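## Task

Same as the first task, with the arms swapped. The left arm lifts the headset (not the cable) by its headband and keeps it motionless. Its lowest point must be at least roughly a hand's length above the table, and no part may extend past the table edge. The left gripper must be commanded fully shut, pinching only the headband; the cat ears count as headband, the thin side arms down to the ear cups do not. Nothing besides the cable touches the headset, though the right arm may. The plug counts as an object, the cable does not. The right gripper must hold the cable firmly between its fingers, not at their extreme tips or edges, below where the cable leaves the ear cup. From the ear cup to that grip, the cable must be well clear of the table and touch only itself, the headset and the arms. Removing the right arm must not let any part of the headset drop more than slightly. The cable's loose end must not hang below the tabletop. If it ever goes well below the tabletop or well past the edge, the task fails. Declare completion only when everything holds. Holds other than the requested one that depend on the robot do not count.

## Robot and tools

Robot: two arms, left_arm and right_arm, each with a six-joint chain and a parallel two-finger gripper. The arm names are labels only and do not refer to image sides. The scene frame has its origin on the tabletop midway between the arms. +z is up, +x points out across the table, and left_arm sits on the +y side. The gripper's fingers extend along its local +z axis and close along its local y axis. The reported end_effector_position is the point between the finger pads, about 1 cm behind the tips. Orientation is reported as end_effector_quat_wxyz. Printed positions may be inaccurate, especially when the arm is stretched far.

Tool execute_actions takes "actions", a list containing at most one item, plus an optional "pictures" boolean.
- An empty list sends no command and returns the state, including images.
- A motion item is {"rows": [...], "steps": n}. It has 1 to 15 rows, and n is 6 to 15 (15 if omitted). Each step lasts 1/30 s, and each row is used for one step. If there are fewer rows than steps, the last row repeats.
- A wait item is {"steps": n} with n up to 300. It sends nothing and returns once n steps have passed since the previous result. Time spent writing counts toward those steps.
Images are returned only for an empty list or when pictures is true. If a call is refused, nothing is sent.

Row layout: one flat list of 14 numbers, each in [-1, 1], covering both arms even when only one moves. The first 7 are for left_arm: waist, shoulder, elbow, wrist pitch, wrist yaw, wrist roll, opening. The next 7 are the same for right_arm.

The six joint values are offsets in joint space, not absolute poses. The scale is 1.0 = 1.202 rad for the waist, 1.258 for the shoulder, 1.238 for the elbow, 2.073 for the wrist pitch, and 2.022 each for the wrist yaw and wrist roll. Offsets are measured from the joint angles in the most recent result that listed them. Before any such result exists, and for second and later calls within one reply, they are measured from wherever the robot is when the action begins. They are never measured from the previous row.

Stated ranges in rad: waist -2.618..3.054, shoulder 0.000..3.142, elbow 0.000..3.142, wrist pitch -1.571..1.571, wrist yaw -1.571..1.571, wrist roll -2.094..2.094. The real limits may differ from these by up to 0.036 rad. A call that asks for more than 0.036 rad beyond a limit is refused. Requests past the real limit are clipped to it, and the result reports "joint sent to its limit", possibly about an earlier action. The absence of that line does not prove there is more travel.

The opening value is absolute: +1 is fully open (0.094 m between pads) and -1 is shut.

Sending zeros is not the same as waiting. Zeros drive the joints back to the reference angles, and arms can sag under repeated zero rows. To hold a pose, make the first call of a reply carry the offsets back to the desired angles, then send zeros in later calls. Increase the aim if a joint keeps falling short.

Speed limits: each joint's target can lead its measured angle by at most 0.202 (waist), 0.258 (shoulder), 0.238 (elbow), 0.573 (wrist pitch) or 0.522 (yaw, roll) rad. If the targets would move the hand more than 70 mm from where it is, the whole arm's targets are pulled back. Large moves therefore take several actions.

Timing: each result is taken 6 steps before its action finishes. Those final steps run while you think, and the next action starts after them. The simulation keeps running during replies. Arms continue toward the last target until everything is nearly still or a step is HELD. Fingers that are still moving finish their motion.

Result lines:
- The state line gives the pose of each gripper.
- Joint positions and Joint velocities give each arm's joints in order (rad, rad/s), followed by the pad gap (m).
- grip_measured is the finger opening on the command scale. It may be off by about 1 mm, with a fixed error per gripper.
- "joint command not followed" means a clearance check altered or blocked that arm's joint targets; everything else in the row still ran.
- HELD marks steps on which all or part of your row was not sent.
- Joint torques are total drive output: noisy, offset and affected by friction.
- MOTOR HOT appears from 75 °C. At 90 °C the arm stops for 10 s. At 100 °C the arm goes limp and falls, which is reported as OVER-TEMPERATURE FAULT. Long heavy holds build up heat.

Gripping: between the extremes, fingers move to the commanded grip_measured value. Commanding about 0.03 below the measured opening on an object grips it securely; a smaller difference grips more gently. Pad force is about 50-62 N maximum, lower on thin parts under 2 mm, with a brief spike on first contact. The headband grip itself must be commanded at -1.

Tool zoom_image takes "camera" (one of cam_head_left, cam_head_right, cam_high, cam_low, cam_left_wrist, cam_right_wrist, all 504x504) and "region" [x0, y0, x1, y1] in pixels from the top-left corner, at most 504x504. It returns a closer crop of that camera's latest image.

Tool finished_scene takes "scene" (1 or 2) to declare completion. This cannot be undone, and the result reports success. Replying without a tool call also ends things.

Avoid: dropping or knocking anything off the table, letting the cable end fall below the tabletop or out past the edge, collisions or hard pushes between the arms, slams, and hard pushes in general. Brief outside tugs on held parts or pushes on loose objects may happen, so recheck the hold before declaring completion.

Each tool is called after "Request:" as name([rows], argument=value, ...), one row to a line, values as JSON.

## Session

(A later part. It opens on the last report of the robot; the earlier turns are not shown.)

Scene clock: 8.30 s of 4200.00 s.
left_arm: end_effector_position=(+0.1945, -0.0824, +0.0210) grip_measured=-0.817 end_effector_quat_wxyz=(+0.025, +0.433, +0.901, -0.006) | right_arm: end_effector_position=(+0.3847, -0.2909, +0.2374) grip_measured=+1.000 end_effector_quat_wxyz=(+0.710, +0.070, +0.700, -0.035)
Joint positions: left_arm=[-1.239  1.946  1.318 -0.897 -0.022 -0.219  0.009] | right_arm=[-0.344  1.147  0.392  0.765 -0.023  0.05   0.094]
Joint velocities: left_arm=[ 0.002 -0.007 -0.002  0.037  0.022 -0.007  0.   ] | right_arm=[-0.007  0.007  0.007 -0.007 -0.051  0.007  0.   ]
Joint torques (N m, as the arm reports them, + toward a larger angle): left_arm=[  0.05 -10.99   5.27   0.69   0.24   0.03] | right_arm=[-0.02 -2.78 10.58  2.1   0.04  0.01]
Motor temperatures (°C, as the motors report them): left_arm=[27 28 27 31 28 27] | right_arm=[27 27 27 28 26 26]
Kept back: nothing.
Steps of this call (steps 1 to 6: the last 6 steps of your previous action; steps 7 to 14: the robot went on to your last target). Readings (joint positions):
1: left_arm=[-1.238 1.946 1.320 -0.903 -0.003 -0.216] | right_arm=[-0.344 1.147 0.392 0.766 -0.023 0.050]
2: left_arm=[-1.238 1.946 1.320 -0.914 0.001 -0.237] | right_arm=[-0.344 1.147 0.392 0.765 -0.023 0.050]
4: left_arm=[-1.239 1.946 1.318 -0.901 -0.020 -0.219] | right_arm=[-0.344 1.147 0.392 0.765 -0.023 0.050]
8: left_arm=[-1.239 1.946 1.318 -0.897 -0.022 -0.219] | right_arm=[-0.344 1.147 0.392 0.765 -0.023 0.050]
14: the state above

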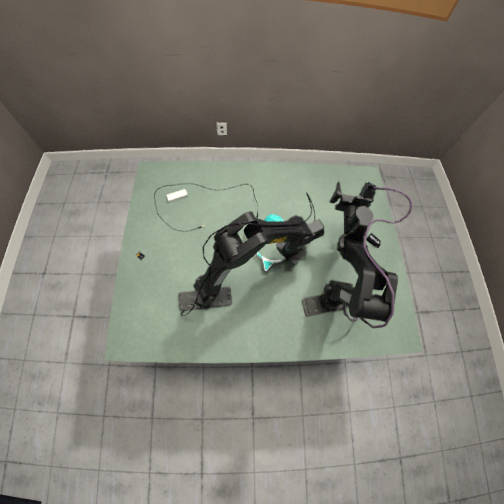

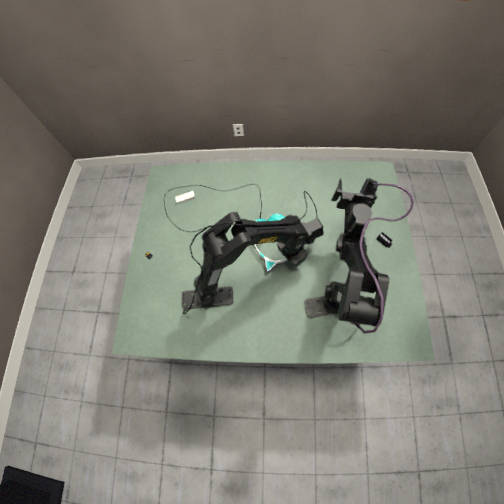

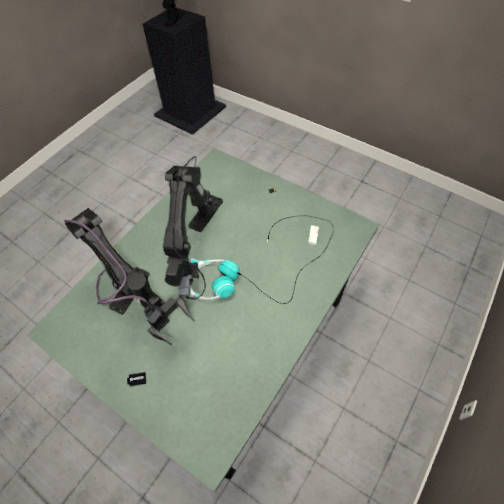

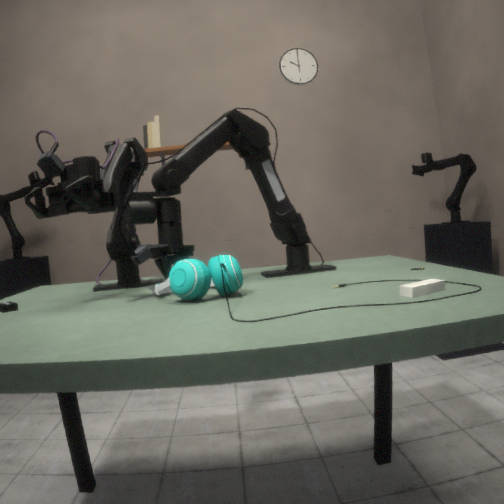

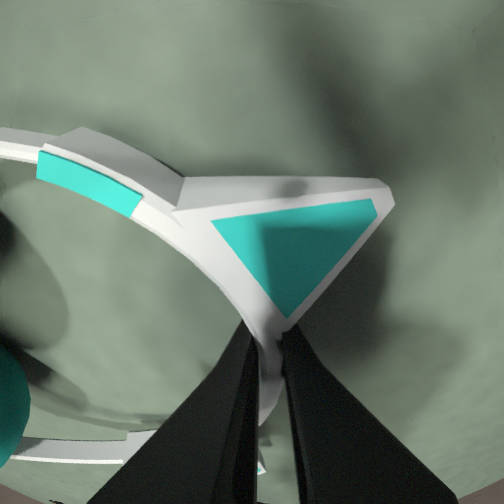

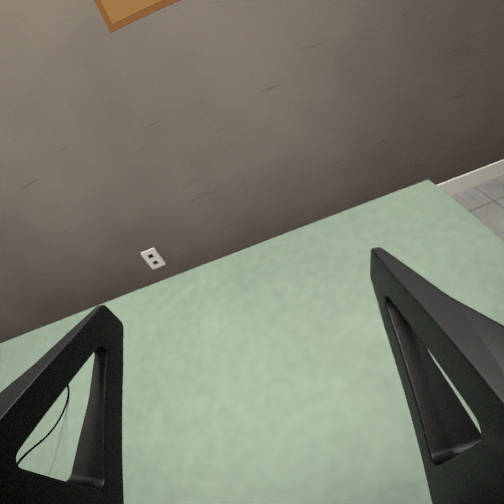

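Request:
execute_actions([
  {"rows":[[0,0,0.04,-0.03,0,0,-1,0,0,0.02,0,0,0,1],[0,-0.01,0.08,-0.06,0,0,-1,0,0,0.02,0,0,0,1],[0,-0.03,0.13,-0.1,0,0,-1,0,0,0.02,0,0,0,1],[0.01,-0.06,0.18,-0.14,0,0,-1,0,0,0.02,0,0,0,1],[0.03,-0.09,0.23,-0.18,0,-0.02,-1,0,0,0.02,0,0,0,1],[0.05,-0.12,0.28,-0.21,0,-0.04,-1,0,0,0.02,0,0,0,1],[0.08,-0.15,0.32,-0.24,0,-0.07,-1,0,0,0.02,0,0,0,1],[0.11,-0.17,0.35,-0.26,0,-0.1,-1,0,0,0.02,0,0,0,1],[0.15,-0.186,0.37,-0.28,0,-0.13,-1,0,0,0.02,0,0,0,1]],"steps":12},
])

Request:
execute_actions([
  {"steps":12},
], pictures=true)

Scene clock: 9.10 s of 4200.00 s.
left_arm: end_effector_position=(+0.1985, -0.0890, +0.0665) grip_measured=-0.832 end_effector_quat_wxyz=(+0.019, +0.423, +0.906, -0.011) | right_arm: end_effector_position=(+0.3848, -0.2909, +0.2367) grip_measured=+1.000 end_effector_quat_wxyz=(+0.709, +0.070, +0.701, -0.035)
Joint positions: left_arm=[-1.229  1.926  1.481 -1.082 -0.006 -0.23   0.008] | right_arm=[-0.344  1.147  0.392  0.762 -0.023  0.05   0.094]
Joint velocities: left_arm=[ 0.159 -0.393  1.053 -0.886  0.227 -0.227 -0.   ] | right_arm=[ 0.002 -0.002 -0.002 -0.037  0.007  0.007  0.   ]
Joint torques (N m, as the arm reports them, + toward a larger angle): left_arm=[  1.54 -16.69  10.57   0.23  -0.71  -0.11] | right_arm=[ 0.01 -2.73 10.5   2.12  0.04  0.  ]
Motor temperatures (°C, as the motors report them): left_arm=[27 29 27 31 28 27] | right_arm=[27 27 27 28 26 26]
Steps of this call (steps 1 to 18: the robot went on to your last target; steps 19 to 24: the first 6 steps of this action). Readings (joint positions):
19: left_arm=[-1.239 1.946 1.322 -0.905 -0.024 -0.219] | right_arm=[-0.344 1.147 0.392 0.764 -0.023 0.050]
20: left_arm=[-1.239 1.946 1.336 -0.926 -0.026 -0.219] | right_arm=[-0.344 1.147 0.392 0.764 -0.023 0.050]
22: left_arm=[-1.237 1.944 1.402 -1.010 -0.027 -0.220] | right_arm=[-0.344 1.147 0.392 0.763 -0.023 0.050]
24: the state above

Scene clock: 9.50 s of 4200.00 s.
left_arm: end_effector_position=(+0.2433, -0.0366, +0.2104) grip_measured=-0.832 end_effector_quat_wxyz=(+0.084, +0.234, +0.966, -0.066) | right_arm: end_effector_position=(+0.3848, -0.2909, +0.2364) grip_measured=+1.000 end_effector_quat_wxyz=(+0.708, +0.070, +0.702, -0.035)
Joint positions: left_arm=[-1.044  1.703  1.756 -1.41  -0.003 -0.445  0.008] | right_arm=[-0.344  1.147  0.392  0.761 -0.023  0.05   0.094]
Joint velocities: left_arm=[-0.051 -0.09   0.017 -0.549  0.007 -0.212 -0.   ] | right_arm=[-0.007  0.002  0.007 -0.037  0.007  0.022  0.   ]
Joint torques (N m, as the arm reports them, + toward a larger angle): left_arm=[-0.93 -7.41  8.52  0.97 -0.24  0.02] | right_arm=[-0.04 -2.75 10.55  2.1   0.02  0.  ]
Motor temperatures (°C, as the motors report them): left_arm=[27 29 27 31 28 27] | right_arm=[27 27 27 28 26 26]
Kept back: nothing.
Steps of this call (steps 1 to 6: the last 6 steps of your previous action; steps 7 to 12: the robot went on to your last target). Readings (joint positions):
1: left_arm=[-1.221 1.910 1.516 -1.111 0.000 -0.240] | right_arm=[-0.344 1.147 0.392 0.762 -0.023 0.050]
2: left_arm=[-1.210 1.890 1.551 -1.138 0.003 -0.256] | right_arm=[-0.344 1.147 0.392 0.761 -0.023 0.050]
4: left_arm=[-1.173 1.846 1.615 -1.191 0.015 -0.296] | right_arm=[-0.344 1.147 0.392 0.761 -0.023 0.050]
8: left_arm=[-1.077 1.757 1.724 -1.317 0.013 -0.389] | right_arm=[-0.344 1.147 0.392 0.761 -0.023 0.050]
12: the state above

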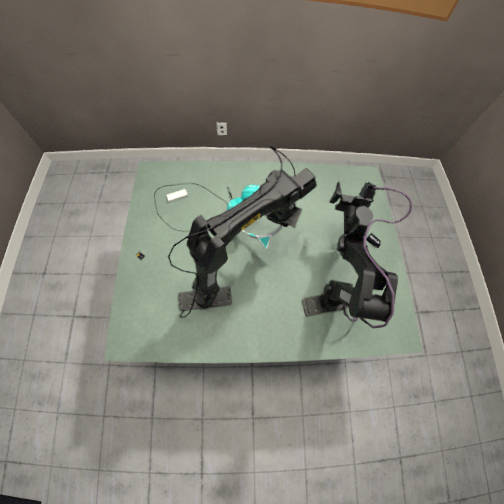

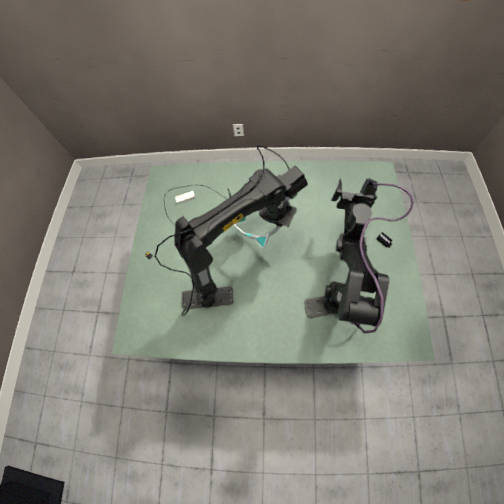

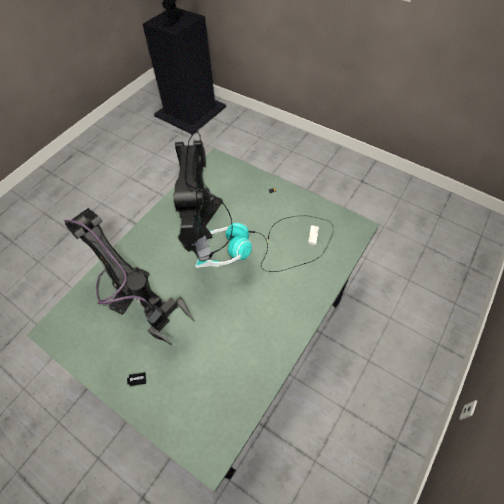

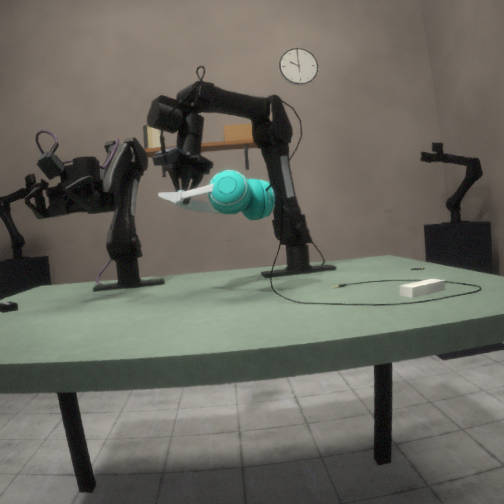

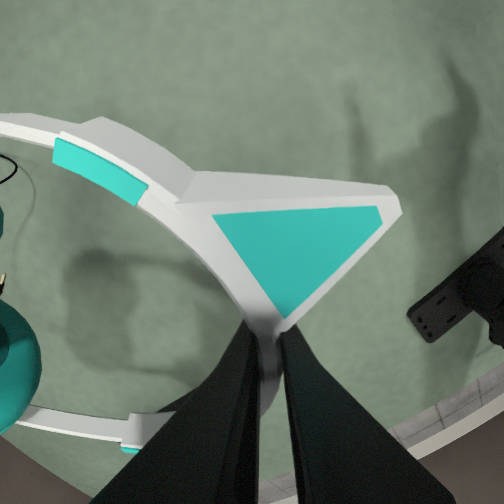

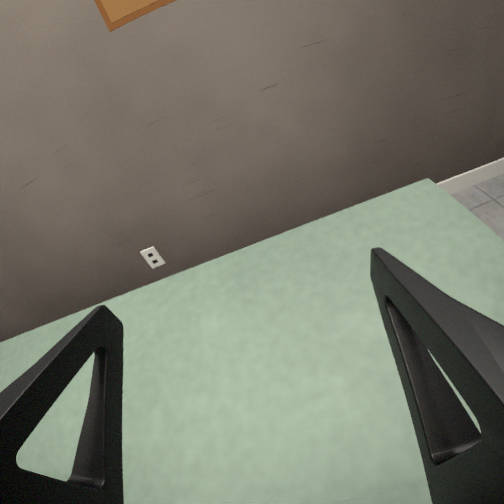

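Request:
execute_actions([
  {"rows":[[0.02,-0.03,-0.01,0.05,0,-0.03,-1,0,0,0.02,0,0,0,1],[0.05,-0.07,-0.03,0.1,0,-0.07,-1,0,0,0.02,0,0,0,1],[0.08,-0.11,-0.05,0.16,0,-0.12,-1,0,0,0.02,0,0,0,1],[0.11,-0.15,-0.07,0.22,0,-0.17,-1,0,0,0.02,0,0,0,1],[0.14,-0.19,-0.09,0.28,0,-0.22,-1,0,0,0.02,0,0,0,1],[0.17,-0.23,-0.11,0.34,0,-0.27,-1,0,0,0.02,0,0,0,1],[0.2,-0.27,-0.13,0.4,0,-0.32,-1,0,0,0.02,0,0,0,1],[0.23,-0.3,-0.15,0.45,0,-0.37,-1,0,0,0.02,0,0,0,1],[0.25,-0.33,-0.17,0.49,0,-0.42,-1,0,0,0.02,0,0,0,1],[0.27,-0.36,-0.19,0.52,0,-0.47,-1,0,0,0.02,0,0,0,1],[0.29,-0.38,-0.2,0.55,0,-0.51,-1,0,0,0.02,0,0,0,1],[0.305,-0.4,-0.22,0.58,0,-0.557,-1,0,0,0.02,0.01,0,0,1]]},
])

Request:
execute_actions([
  {"steps":16},
], pictures=true)

Scene clock: 10.37 s of 4200.00 s.
left_arm: end_effector_position=(+0.3225, -0.0271, +0.2857) grip_measured=-0.832 end_effector_quat_wxyz=(+0.240, -0.034, +0.937, -0.253) | right_arm: end_effector_position=(+0.3848, -0.2909, +0.2356) grip_measured=+1.000 end_effector_quat_wxyz=(+0.707, +0.070, +0.703, -0.035)
Joint positions: left_arm=[-0.854  1.489  1.623 -0.993  0.031 -0.814  0.008] | right_arm=[-0.344  1.147  0.392  0.758 -0.023  0.05   0.094]
Joint velocities: left_arm=[ 0.799 -1.048 -0.51   1.736 -0.037 -1.692 -0.   ] | right_arm=[-0.012 -0.002 -0.022  0.007 -0.11   0.007  0.   ]
Joint torques (N m, as the arm reports them, + toward a larger angle): left_arm=[  0.02 -10.29   6.87   1.64  -0.24   0.08] | right_arm=[ 0.04 -2.82 10.47  2.1   0.01  0.  ]
Motor temperatures (°C, as the motors report them): left_arm=[27 29 27 31 28 27] | right_arm=[27 27 28 28 26 26]
Steps of this call (steps 1 to 17: the robot went on to your last target; steps 18 to 26: the first 9 steps of this action). Readings (joint positions):
18: left_arm=[-1.049 1.715 1.754 -1.452 0.003 -0.481] | right_arm=[-0.344 1.147 0.392 0.761 -0.023 0.050]
19: left_arm=[-1.041 1.704 1.742 -1.415 0.010 -0.498] | right_arm=[-0.344 1.147 0.392 0.760 -0.023 0.050]
21: left_arm=[-1.000 1.654 1.700 -1.292 0.025 -0.570] | right_arm=[-0.344 1.147 0.392 0.759 -0.023 0.050]
25: left_arm=[-0.883 1.525 1.639 -1.052 0.030 -0.758] | right_arm=[-0.344 1.147 0.392 0.758 -0.023 0.050]
26: the state above

Scene clock: 10.90 s of 4200.00 s.
left_arm: end_effector_position=(+0.3653, +0.0307, +0.4900) grip_measured=-0.831 end_effector_quat_wxyz=(+0.352, -0.329, +0.629, -0.610) | right_arm: end_effector_position=(+0.3848, -0.2909, +0.2361) grip_measured=+1.000 end_effector_quat_wxyz=(+0.708, +0.070, +0.702, -0.035)
Joint positions: left_arm=[-0.682  1.213  1.497 -0.292  0.008 -1.529  0.008] | right_arm=[-0.344  1.147  0.392  0.759 -0.023  0.05   0.094]
Joint velocities: left_arm=[-0.007 -0.017 -0.076  0.3   -0.022 -0.3    0.   ] | right_arm=[ 0.012 -0.012 -0.022  0.007  0.037 -0.007  0.   ]
Joint torques (N m, as the arm reports them, + toward a larger angle): left_arm=[ 0.36 -5.55  6.72  2.78 -0.15  0.02] | right_arm=[ 0.   -2.77 10.56  2.29  0.03  0.  ]
Motor temperatures (°C, as the motors report them): left_arm=[27 29 27 31 28 27] | right_arm=[27 27 28 28 26 26]
Kept back: nothing.
Steps of this call (steps 1 to 6: the last 6 steps of your previous action; steps 7 to 16: the robot went on to your last target). Readings (joint positions):
1: left_arm=[-0.826 1.453 1.605 -0.934 0.030 -0.871] | right_arm=[-0.344 1.147 0.392 0.757 -0.023 0.050]
2: left_arm=[-0.798 1.416 1.587 -0.878 0.030 -0.928] | right_arm=[-0.344 1.147 0.392 0.757 -0.023 0.050]
4: left_arm=[-0.748 1.346 1.551 -0.765 0.027 -1.048] | right_arm=[-0.344 1.147 0.392 0.758 -0.023 0.050]
8: left_arm=[-0.690 1.248 1.506 -0.532 0.013 -1.303] | right_arm=[-0.344 1.147 0.392 0.759 -0.023 0.050]
16: the state above

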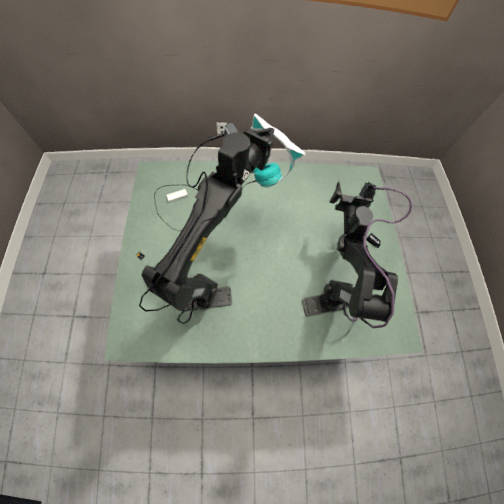

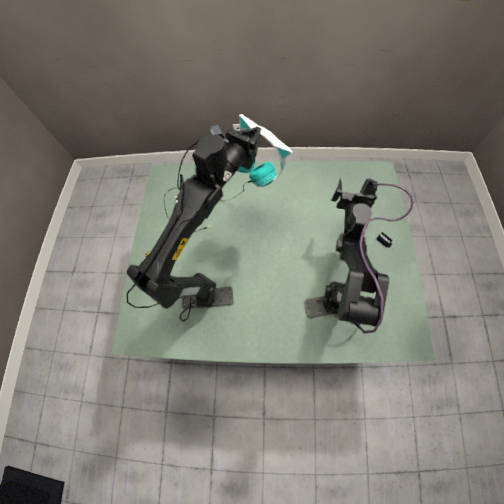

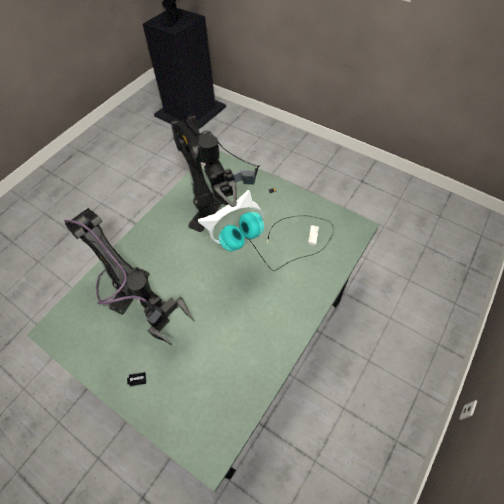

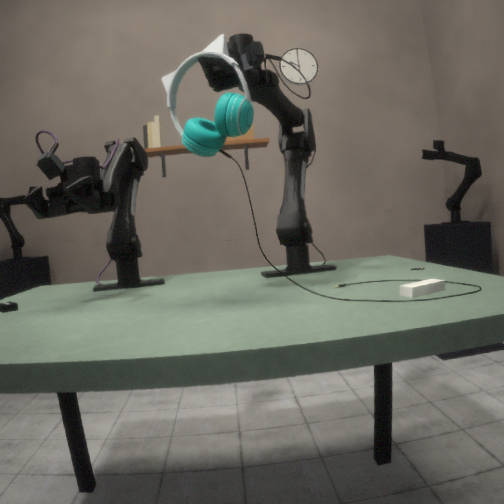

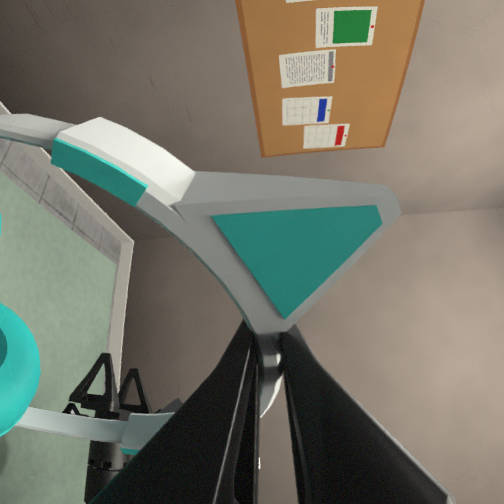

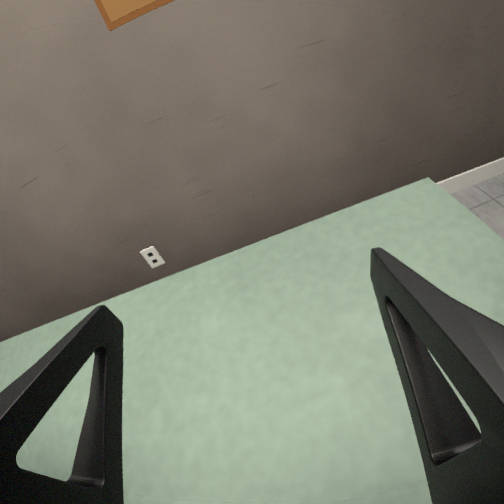

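Request:
execute_actions([
  {"rows":[[-0.03,0,0.03,0.04,0,-0.02,-1,0,0.05,-0.03,0.03,0,-0.02,1],[-0.06,0,0.03,0.04,0,-0.02,-1,0.05,0.1,-0.07,0.07,0,-0.02,1],[-0.09,0,0.03,0.04,0,-0.02,-1,0.12,0.14,-0.1,0.11,0,-0.02,1],[-0.12,0,0.03,0.04,0,-0.02,-1,0.2,0.14,-0.1,0.11,0,-0.02,1],[-0.14,0,0.03,0.04,0,-0.02,-1,0.3,0.14,-0.1,0.11,0,-0.02,1],[-0.14,0,0.03,0.04,0,-0.02,-1,0.4,0.14,-0.1,0.11,0,-0.02,1],[-0.14,0,0.03,0.04,0,-0.02,-1,0.5,0.14,-0.1,0.11,0,-0.02,1],[-0.14,0,0.03,0.04,0,-0.02,-1,0.58,0.14,-0.1,0.11,0,-0.02,1],[-0.14,0,0.03,0.04,0,-0.02,-1,0.64,0.14,-0.1,0.11,0,-0.02,1]],"steps":15},
])

Request:
execute_actions([
  {"steps":14},
], pictures=true)

Scene clock: 12.20 s of 4200.00 s.
left_arm: end_effector_position=(+0.3258, -0.0275, +0.4868) grip_measured=-0.831 end_effector_quat_wxyz=(+0.280, -0.285, +0.650, -0.646) | right_arm: end_effector_position=(+0.3668, -0.1237, +0.1457) grip_measured=+1.000 end_effector_quat_wxyz=(+0.635, -0.103, +0.759, +0.104)
Joint positions: left_arm=[-0.856  1.219  1.485 -0.274  0.017 -1.575  0.008] | right_arm=[ 0.111  1.335  0.261  0.901 -0.014  0.025  0.094]
Joint velocities: left_arm=[-0.051  0.027 -0.007  0.022  0.022  0.007 -0.   ] | right_arm=[ 2.093 -0.007 -0.027  0.066 -0.125 -0.095  0.   ]
Joint torques (N m, as the arm reports them, + toward a larger angle): left_arm=[ 0.72 -5.13 11.93  2.97 -0.22  0.07] | right_arm=[-0.12 -4.26  7.8   2.95 -0.05 -0.11]
Motor temperatures (°C, as the motors report them): left_arm=[27 29 28 32 28 27] | right_arm=[27 27 28 29 26 26]
Steps of this call (steps 1 to 30: the robot went on to your last target; steps 31 to 39: the first 9 steps of this action). Readings (joint positions):
31: left_arm=[-0.686 1.213 1.485 -0.275 0.006 -1.571] | right_arm=[-0.344 1.154 0.388 0.771 -0.023 0.046]
32: left_arm=[-0.697 1.213 1.485 -0.275 0.001 -1.570] | right_arm=[-0.337 1.174 0.376 0.808 -0.018 0.041]
34: left_arm=[-0.747 1.213 1.485 -0.275 -0.006 -1.570] | right_arm=[-0.256 1.249 0.333 0.891 -0.002 0.035]
38: left_arm=[-0.851 1.218 1.485 -0.274 0.013 -1.574] | right_arm=[0.036 1.333 0.264 0.901 -0.012 0.027]
39: the state above

Scene clock: 12.67 s of 4200.00 s.
left_arm: end_effector_position=(+0.3264, -0.0277, +0.4864) grip_measured=-0.831 end_effector_quat_wxyz=(+0.280, -0.286, +0.650, -0.646) | right_arm: end_effector_position=(+0.3161, -0.0149, +0.1610) grip_measured=+1.000 end_effector_quat_wxyz=(+0.632, -0.223, +0.711, +0.213)
Joint positions: left_arm=[-0.856  1.221  1.485 -0.273  0.015 -1.576  0.008] | right_arm=[ 0.426  1.335  0.261  0.963 -0.031  0.018  0.094]
Joint velocities: left_arm=[-0.002 -0.002 -0.012  0.007 -0.007 -0.022  0.   ] | right_arm=[-0.012 -0.002  0.002 -0.007 -0.037  0.007  0.   ]
Joint torques (N m, as the arm reports them, + toward a larger angle): left_arm=[ 0.35 -4.99 11.98  2.98 -0.1   0.06] | right_arm=[ 0.   -4.3   7.75  2.33  0.1  -0.08]
Motor temperatures (°C, as the motors report them): left_arm=[27 29 28 32 28 27] | right_arm=[27 27 28 29 26 26]
Kept back: nothing.
Steps of this call (steps 1 to 6: the last 6 steps of your previous action; steps 7 to 14: the robot went on to your last target). Readings (joint positions):
1: left_arm=[-0.856 1.220 1.485 -0.274 0.017 -1.576] | right_arm=[0.185 1.335 0.261 0.909 -0.016 0.024]
2: left_arm=[-0.856 1.220 1.485 -0.274 0.016 -1.576] | right_arm=[0.260 1.335 0.261 0.922 -0.017 0.023]
4: left_arm=[-0.856 1.221 1.485 -0.274 0.015 -1.576] | right_arm=[0.381 1.335 0.261 0.940 -0.030 0.020]
8: left_arm=[-0.856 1.221 1.485 -0.273 0.015 -1.576] | right_arm=[0.426 1.335 0.261 0.956 -0.036 0.018]
14: the state above

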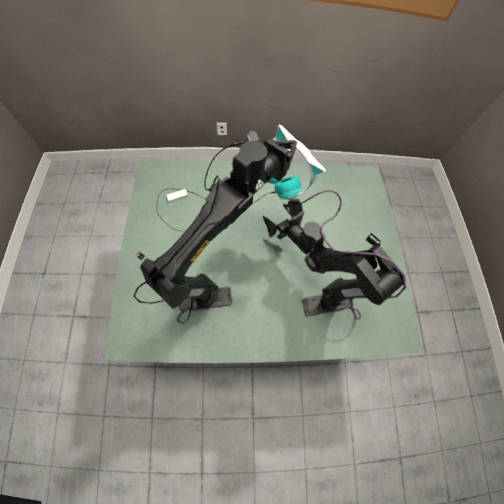

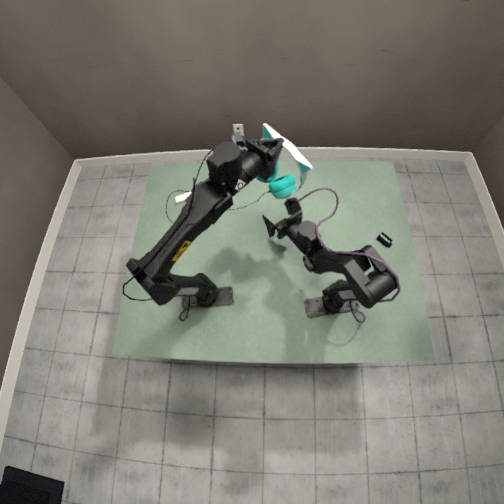

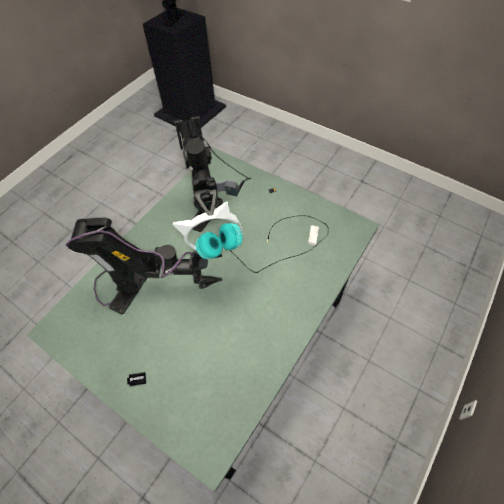

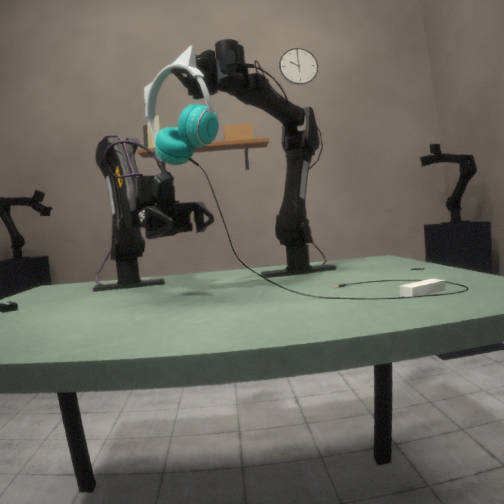

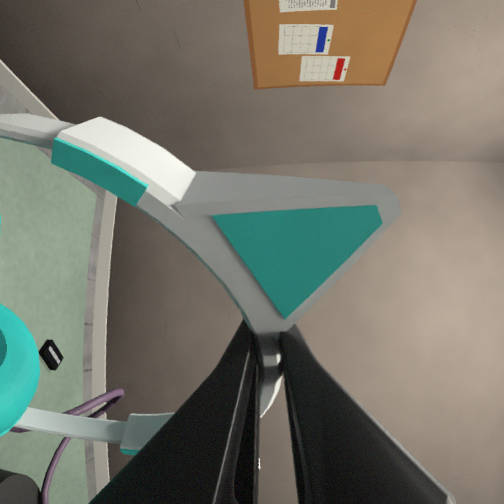

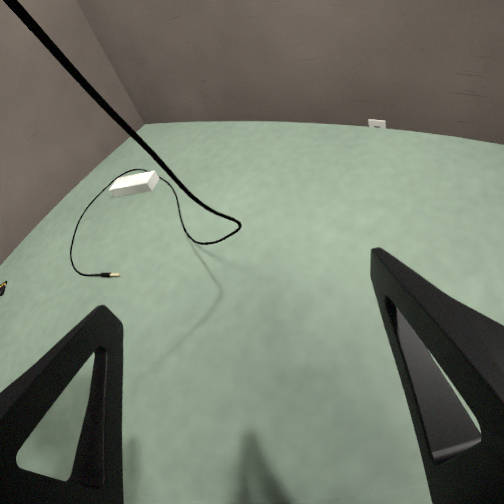

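Request:
execute_actions([
  {"rows":[[0,0,0.03,0.035,0,0,-1,0.04,0.03,0.04,0.01,0,0,1],[0,0,0.03,0.035,0,0,-1,0.08,0.07,0.07,0.02,0,0,1],[0,0,0.03,0.035,0,0,-1,0.125,0.11,0.1,0.03,0,0,1],[0,0,0.03,0.035,0,0,-1,0.125,0.15,0.13,0.04,0,0,1],[0,0,0.03,0.035,0,0,-1,0.125,0.19,0.155,0.05,0,0,1],[0,0,0.03,0.035,0,0,-1,0.125,0.23,0.18,0.055,0,0,1],[0,0,0.03,0.035,0,0,-1,0.125,0.265,0.2,0.06,0,0,1]],"steps":13},
])

Request:
execute_actions([
  {"steps":12},
], pictures=true)

Scene clock: 13.57 s of 4200.00 s.
left_arm: end_effector_position=(+0.3264, -0.0277, +0.4874) grip_measured=-0.831 end_effector_quat_wxyz=(+0.281, -0.285, +0.649, -0.647) | right_arm: end_effector_position=(+0.3185, +0.0625, +0.1569) grip_measured=+1.000 end_effector_quat_wxyz=(+0.613, -0.275, +0.693, +0.259)
Joint positions: left_arm=[-0.856  1.221  1.485 -0.269  0.015 -1.576  0.008] | right_arm=[ 0.572  1.578  0.439  1.026 -0.033  0.018  0.094]
Joint velocities: left_arm=[ 0.002  0.007 -0.002  0.066 -0.022  0.022 -0.   ] | right_arm=[ 0.129  1.419  0.96   0.476 -0.168  0.007  0.   ]
Joint torques (N m, as the arm reports them, + toward a larger angle): left_arm=[ 0.01 -4.35 10.93  3.   -0.03  0.01] | right_arm=[-0.34 -4.87  7.49  2.05  0.1   0.01]
Motor temperatures (°C, as the motors report them): left_arm=[27 29 29 33 28 27] | right_arm=[27 27 28 29 26 26]
Steps of this call (steps 1 to 20: the robot went on to your last target; steps 21 to 27: the first 7 steps of this action). Readings (joint positions):
21: left_arm=[-0.856 1.221 1.485 -0.273 0.015 -1.576] | right_arm=[0.431 1.338 0.263 0.965 -0.026 0.018]
22: left_arm=[-0.856 1.221 1.485 -0.272 0.015 -1.576] | right_arm=[0.450 1.353 0.273 0.969 -0.021 0.018]
24: left_arm=[-0.856 1.221 1.485 -0.271 0.015 -1.576] | right_arm=[0.521 1.428 0.328 0.985 -0.020 0.018]
27: the state above

Scene clock: 13.97 s of 4200.00 s.
left_arm: end_effector_position=(+0.3264, -0.0277, +0.4876) grip_measured=-0.831 end_effector_quat_wxyz=(+0.281, -0.285, +0.648, -0.647) | right_arm: end_effector_position=(+0.3292, +0.0735, +0.1467) grip_measured=+1.000 end_effector_quat_wxyz=(+0.610, -0.277, +0.696, +0.259)
Joint positions: left_arm=[-0.856  1.221  1.485 -0.268  0.015 -1.576  0.008] | right_arm=[ 0.574  1.671  0.487  1.061 -0.033  0.018  0.094]
Joint velocities: left_arm=[ 0.007 -0.012  0.012  0.051  0.037 -0.007 -0.   ] | right_arm=[ 0.002 -0.017 -0.007  0.007 -0.007  0.022  0.   ]
Joint torques (N m, as the arm reports them, + toward a larger angle): left_arm=[ 0.02 -4.32 10.9   3.01 -0.02  0.01] | right_arm=[ 0.14 -6.19  8.36  2.31  0.06  0.  ]
Motor temperatures (°C, as the motors report them): left_arm=[27 29 29 33 28 27] | right_arm=[27 27 28 29 26 26]
Kept back: nothing.
Steps of this call (steps 1 to 6: the last 6 steps of your previous action; steps 7 to 12: the robot went on to your last target). Readings (joint positions):
1: left_arm=[-0.856 1.221 1.485 -0.269 0.015 -1.576] | right_arm=[0.574 1.620 0.467 1.036 -0.033 0.018]
2: left_arm=[-0.856 1.221 1.485 -0.269 0.015 -1.576] | right_arm=[0.574 1.648 0.483 1.041 -0.033 0.018]
4: left_arm=[-0.856 1.221 1.485 -0.269 0.015 -1.576] | right_arm=[0.574 1.669 0.487 1.043 -0.033 0.018]
8: left_arm=[-0.856 1.221 1.485 -0.268 0.015 -1.576] | right_arm=[0.574 1.671 0.487 1.054 -0.033 0.018]
12: the state above

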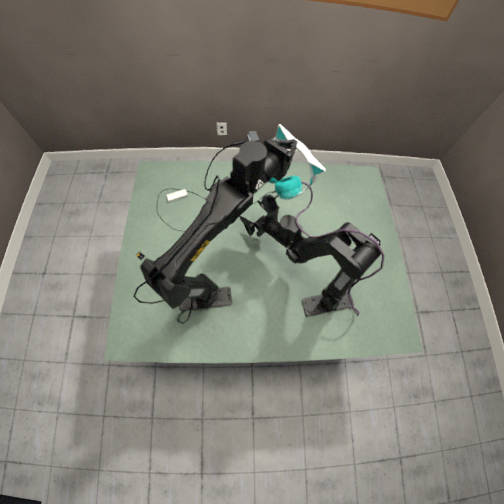

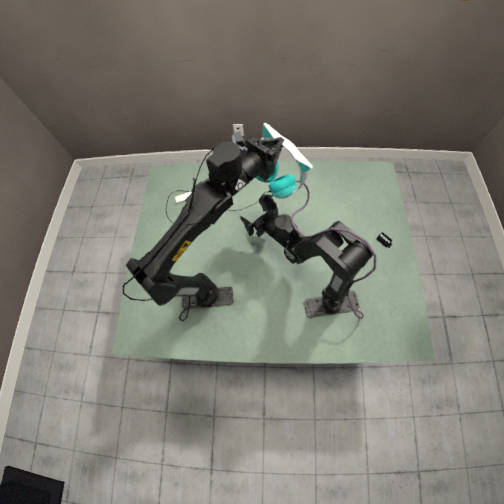

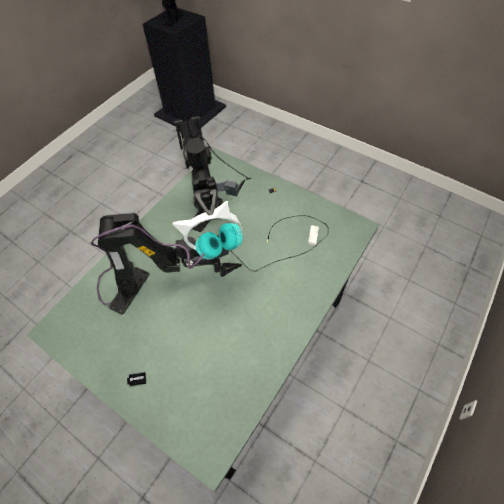

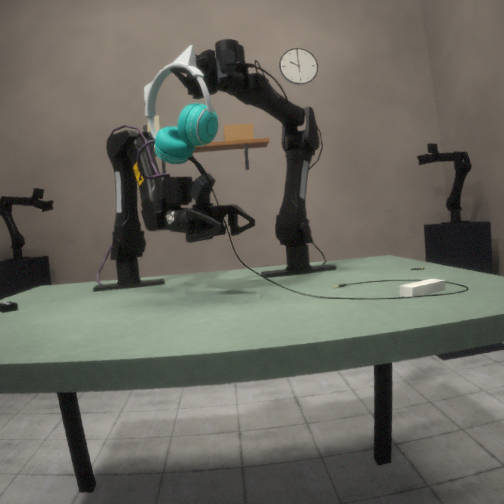

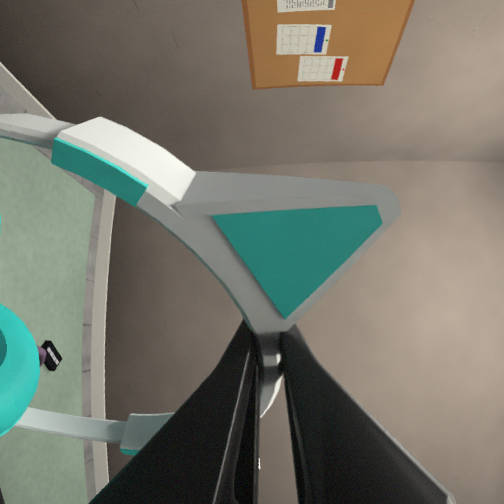

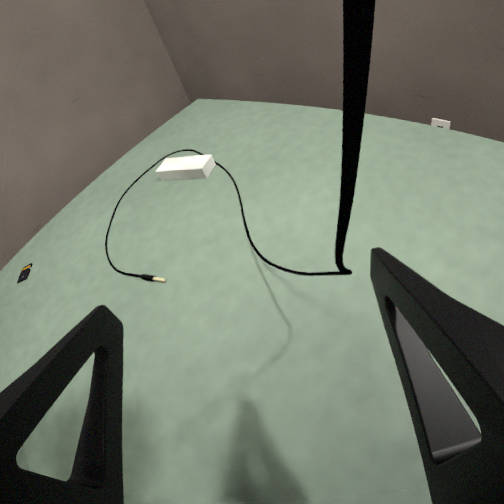

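Request:
execute_actions([
  {"rows":[[0,0,0.03,0.03,0,0,-1,-0.04,0,0.02,0.01,0,0,1],[0,0,0.03,0.03,0,0,-1,-0.065,0,0.02,0.01,0,0,1],[0,0,0.03,0.03,0,0,-1,-0.065,0.03,0.05,0.015,0,0,1],[0,0,0.03,0.03,0,0,-1,-0.065,0.06,0.08,0.02,0,0,1],[0,0,0.03,0.03,0,0,-1,-0.065,0.1,0.11,0.025,0,0,1],[0,0,0.03,0.03,0,0,-1,-0.065,0.14,0.135,0.03,0,0,1]],"steps":12},
])

Request:
execute_actions([
  {"steps":12},
], pictures=true)

Scene clock: 14.63 s of 4200.00 s.
left_arm: end_effector_position=(+0.3264, -0.0277, +0.4876) grip_measured=-0.831 end_effector_quat_wxyz=(+0.281, -0.285, +0.648, -0.647) | right_arm: end_effector_position=(+0.3681, +0.0624, +0.1486) grip_measured=+1.000 end_effector_quat_wxyz=(+0.627, -0.249, +0.699, +0.238)
Joint positions: left_arm=[-0.856  1.221  1.485 -0.268  0.015 -1.576  0.008] | right_arm=[ 0.5    1.754  0.568  1.084 -0.033  0.018  0.094]
Joint velocities: left_arm=[ 0.007  0.007  0.007 -0.007  0.066 -0.022  0.   ] | right_arm=[-0.149  1.179  1.092  0.403  0.037 -0.051  0.   ]
Joint torques (N m, as the arm reports them, + toward a larger angle): left_arm=[-0.08 -4.37 10.91  2.95 -0.02  0.  ] | right_arm=[ 0.32 -4.81  8.4   1.92 -0.07  0.02]
Motor temperatures (°C, as the motors report them): left_arm=[27 28 29 33 28 27] | right_arm=[27 27 28 29 26 26]
Steps of this call (steps 1 to 14: the robot went on to your last target; steps 15 to 20: the first 6 steps of this action). Readings (joint positions):
15: left_arm=[-0.856 1.221 1.485 -0.268 0.015 -1.576] | right_arm=[0.570 1.671 0.487 1.065 -0.036 0.018]
16: left_arm=[-0.856 1.221 1.485 -0.268 0.015 -1.576] | right_arm=[0.556 1.671 0.487 1.065 -0.040 0.018]
18: left_arm=[-0.856 1.221 1.485 -0.268 0.015 -1.576] | right_arm=[0.519 1.689 0.507 1.068 -0.038 0.018]
20: the state above

Scene clock: 15.03 s of 4200.00 s.
left_arm: end_effector_position=(+0.3264, -0.0277, +0.4876) grip_measured=-0.831 end_effector_quat_wxyz=(+0.281, -0.285, +0.648, -0.647) | right_arm: end_effector_position=(+0.3831, +0.0727, +0.1343) grip_measured=+1.000 end_effector_quat_wxyz=(+0.622, -0.249, +0.704, +0.235)
Joint positions: left_arm=[-0.856  1.221  1.485 -0.268  0.015 -1.576  0.008] | right_arm=[ 0.497  1.851  0.634  1.1   -0.032  0.018  0.094]
Joint velocities: left_arm=[ 0.012  0.002 -0.007  0.037 -0.066 -0.007  0.001] | right_arm=[-0.002  0.002  0.007 -0.051 -0.037 -0.037  0.   ]
Joint torques (N m, as the arm reports them, + toward a larger angle): left_arm=[ 0.01 -4.35 10.92  2.97 -0.03  0.  ] | right_arm=[-0.18 -7.68  8.12  2.33  0.02  0.01]
Motor temperatures (°C, as the motors report them): left_arm=[27 28 29 34 28 27] | right_arm=[27 27 28 29 26 26]
Kept back: nothing.
Steps of this call (steps 1 to 6: the last 6 steps of your previous action; steps 7 to 12: the robot went on to your last target). Readings (joint positions):
1: left_arm=[-0.856 1.221 1.485 -0.268 0.015 -1.576] | right_arm=[0.497 1.792 0.603 1.093 -0.032 0.018]
2: left_arm=[-0.856 1.221 1.485 -0.268 0.015 -1.576] | right_arm=[0.497 1.820 0.625 1.096 -0.032 0.018]
4: left_arm=[-0.856 1.221 1.485 -0.268 0.015 -1.576] | right_arm=[0.497 1.846 0.634 1.096 -0.032 0.018]
8: left_arm=[-0.856 1.221 1.485 -0.268 0.015 -1.576] | right_arm=[0.497 1.851 0.634 1.097 -0.032 0.018]
12: the state above

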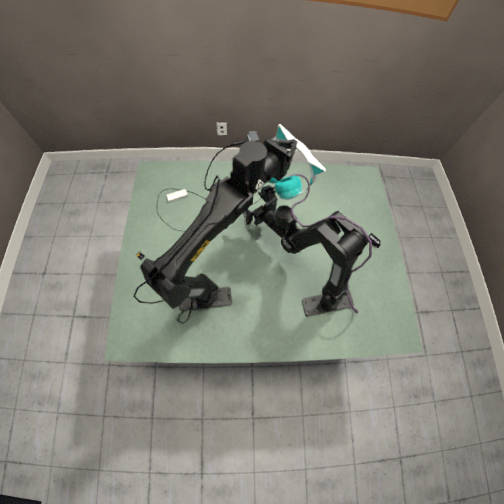

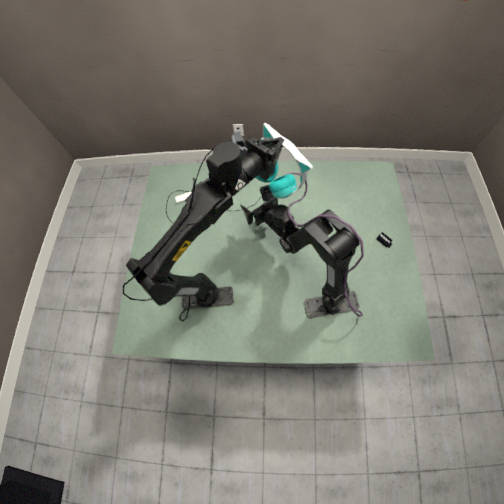

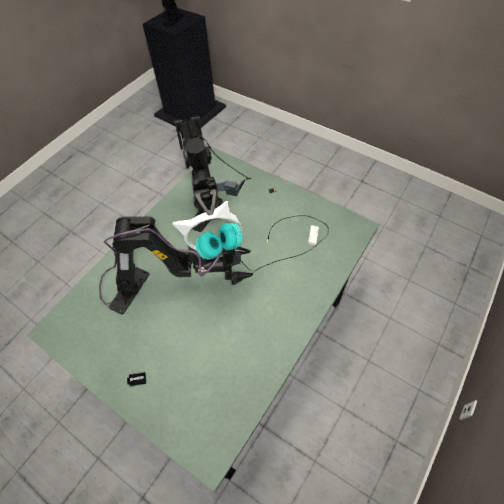

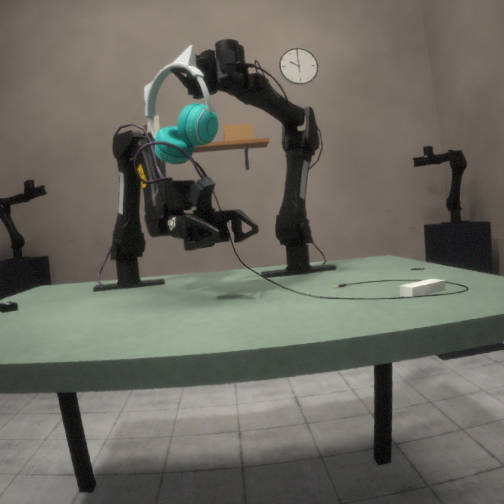

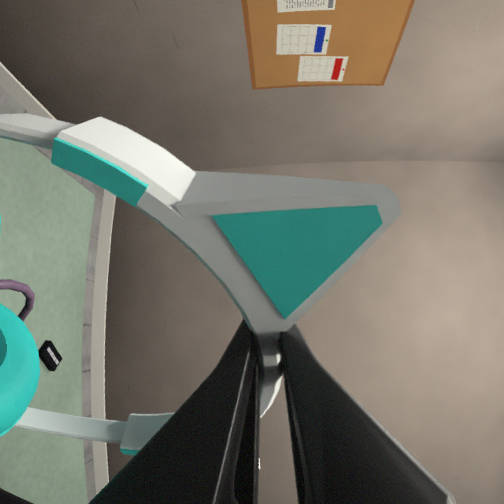

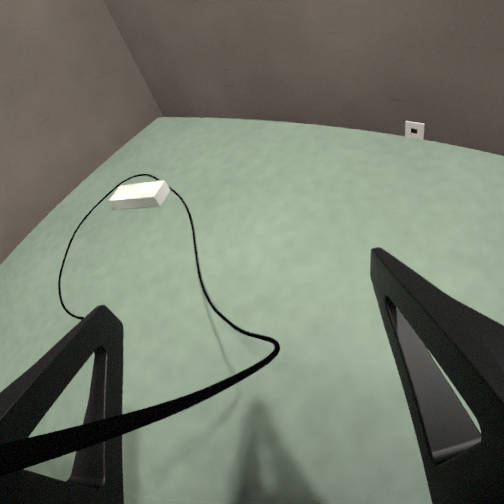

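Request:
execute_actions([
  {"rows":[[0,0,0.03,0.03,0,0,-1,0,-0.03,0,0.01,0,0,1],[0,0,0.03,0.03,0,0,-1,0.02,-0.06,-0.02,0.005,0,0,1],[0,0,0.03,0.03,0,0,-1,0.035,-0.085,-0.045,0,0,0,1]],"steps":10},
])

Request:
execute_actions([
  {"steps":12},
], pictures=true)

Scene clock: 15.60 s of 4200.00 s.
left_arm: end_effector_position=(+0.3264, -0.0277, +0.4876) grip_measured=-0.831 end_effector_quat_wxyz=(+0.281, -0.285, +0.648, -0.647) | right_arm: end_effector_position=(+0.3724, +0.0729, +0.1393) grip_measured=+1.000 end_effector_quat_wxyz=(+0.621, -0.254, +0.702, +0.239)
Joint positions: left_arm=[-0.856  1.221  1.485 -0.268  0.015 -1.576  0.008] | right_arm=[ 0.513  1.809  0.605  1.089 -0.03   0.018  0.094]
Joint velocities: left_arm=[ 0.002 -0.032 -0.002 -0.007 -0.066 -0.022  0.001] | right_arm=[ 0.271 -0.608 -0.452 -0.066 -0.037 -0.007  0.   ]
Joint torques (N m, as the arm reports them, + toward a larger angle): left_arm=[-0.02 -4.4  10.91  2.93 -0.01  0.  ] | right_arm=[ 0.76 -9.29  6.54  2.24 -0.02 -0.01]
Motor temperatures (°C, as the motors report them): left_arm=[27 28 30 34 28 27] | right_arm=[27 27 28 29 26 26]
Steps of this call (steps 1 to 13: the robot went on to your last target; steps 14 to 17: the first 4 steps of this action). Readings (joint positions):
14: left_arm=[-0.856 1.221 1.485 -0.268 0.015 -1.576] | right_arm=[0.497 1.851 0.634 1.101 -0.032 0.018]
15: left_arm=[-0.856 1.221 1.485 -0.268 0.015 -1.576] | right_arm=[0.499 1.846 0.632 1.098 -0.031 0.018]
17: the state above

Scene clock: 16.00 s of 4200.00 s.
left_arm: end_effector_position=(+0.3264, -0.0277, +0.4876) grip_measured=-0.831 end_effector_quat_wxyz=(+0.281, -0.285, +0.648, -0.647) | right_arm: end_effector_position=(+0.3610, +0.0780, +0.1516) grip_measured=+1.000 end_effector_quat_wxyz=(+0.627, -0.260, +0.691, +0.251)
Joint positions: left_arm=[-0.856  1.221  1.485 -0.268  0.015 -1.576  0.008] | right_arm=[ 0.535  1.767  0.586  1.091 -0.032  0.018  0.094]
Joint velocities: left_arm=[-0.007 -0.012 -0.012  0.051 -0.007 -0.051  0.001] | right_arm=[ 0.012  0.007  0.007 -0.007 -0.007  0.007  0.   ]
Joint torques (N m, as the arm reports them, + toward a larger angle): left_arm=[ 0.05 -4.37 10.88  2.94 -0.03  0.01] | right_arm=[ 0.3  -8.62  5.8   2.18  0.02  0.  ]
Motor temperatures (°C, as the motors report them): left_arm=[27 28 30 34 28 27] | right_arm=[27 27 28 29 26 26]
Kept back: nothing.
Steps of this call (steps 1 to 6: the last 6 steps of your previous action; steps 7 to 12: the robot went on to your last target). Readings (joint positions):
1: left_arm=[-0.856 1.221 1.485 -0.268 0.015 -1.576] | right_arm=[0.522 1.790 0.593 1.089 -0.030 0.018]
2: left_arm=[-0.856 1.221 1.485 -0.268 0.015 -1.576] | right_arm=[0.529 1.778 0.587 1.089 -0.031 0.018]
4: left_arm=[-0.856 1.221 1.485 -0.268 0.015 -1.576] | right_arm=[0.535 1.768 0.586 1.091 -0.032 0.018]
8: left_arm=[-0.856 1.221 1.485 -0.268 0.015 -1.576] | right_arm=[0.535 1.767 0.586 1.091 -0.032 0.018]
12: the state above

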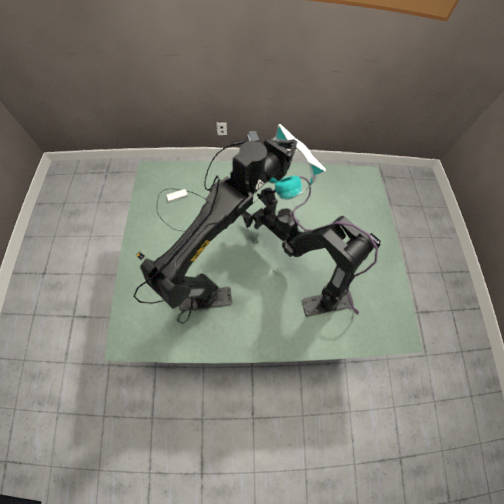

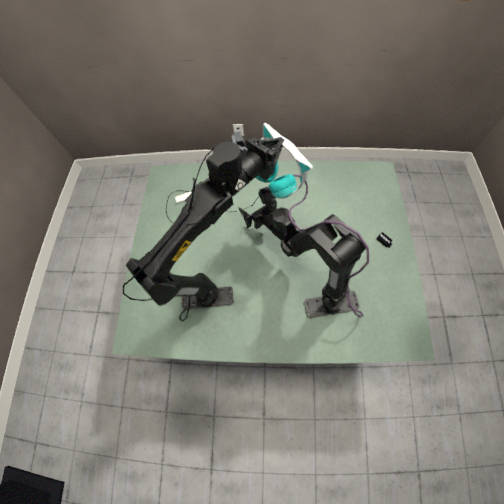

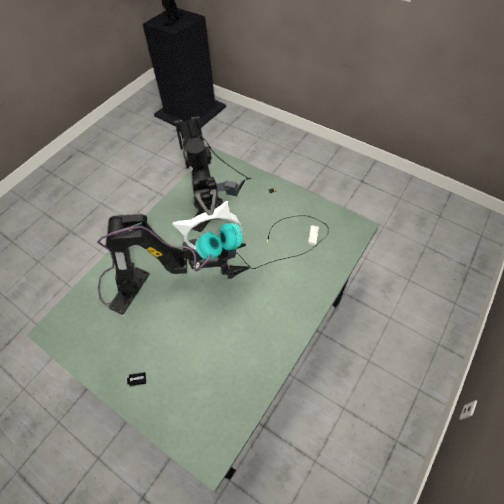

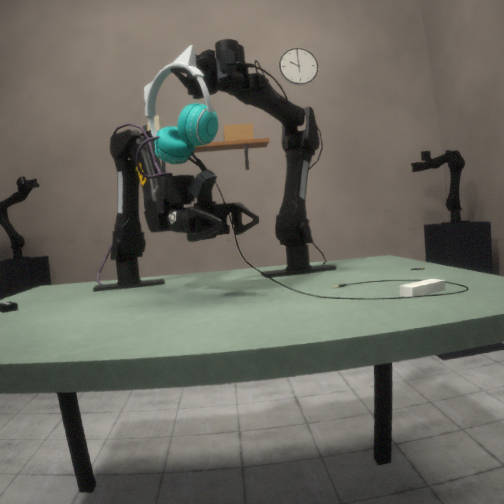

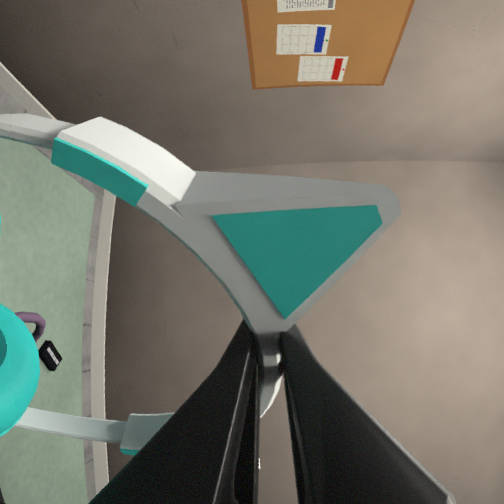

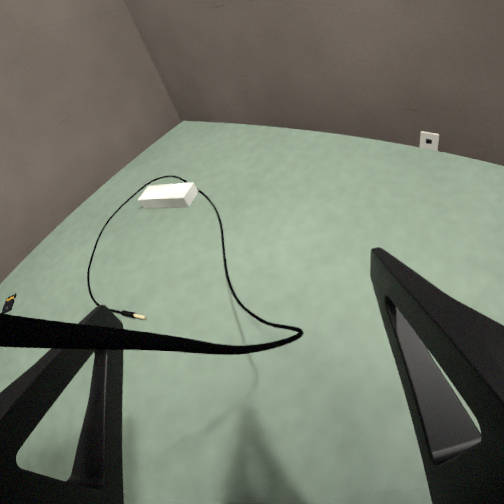

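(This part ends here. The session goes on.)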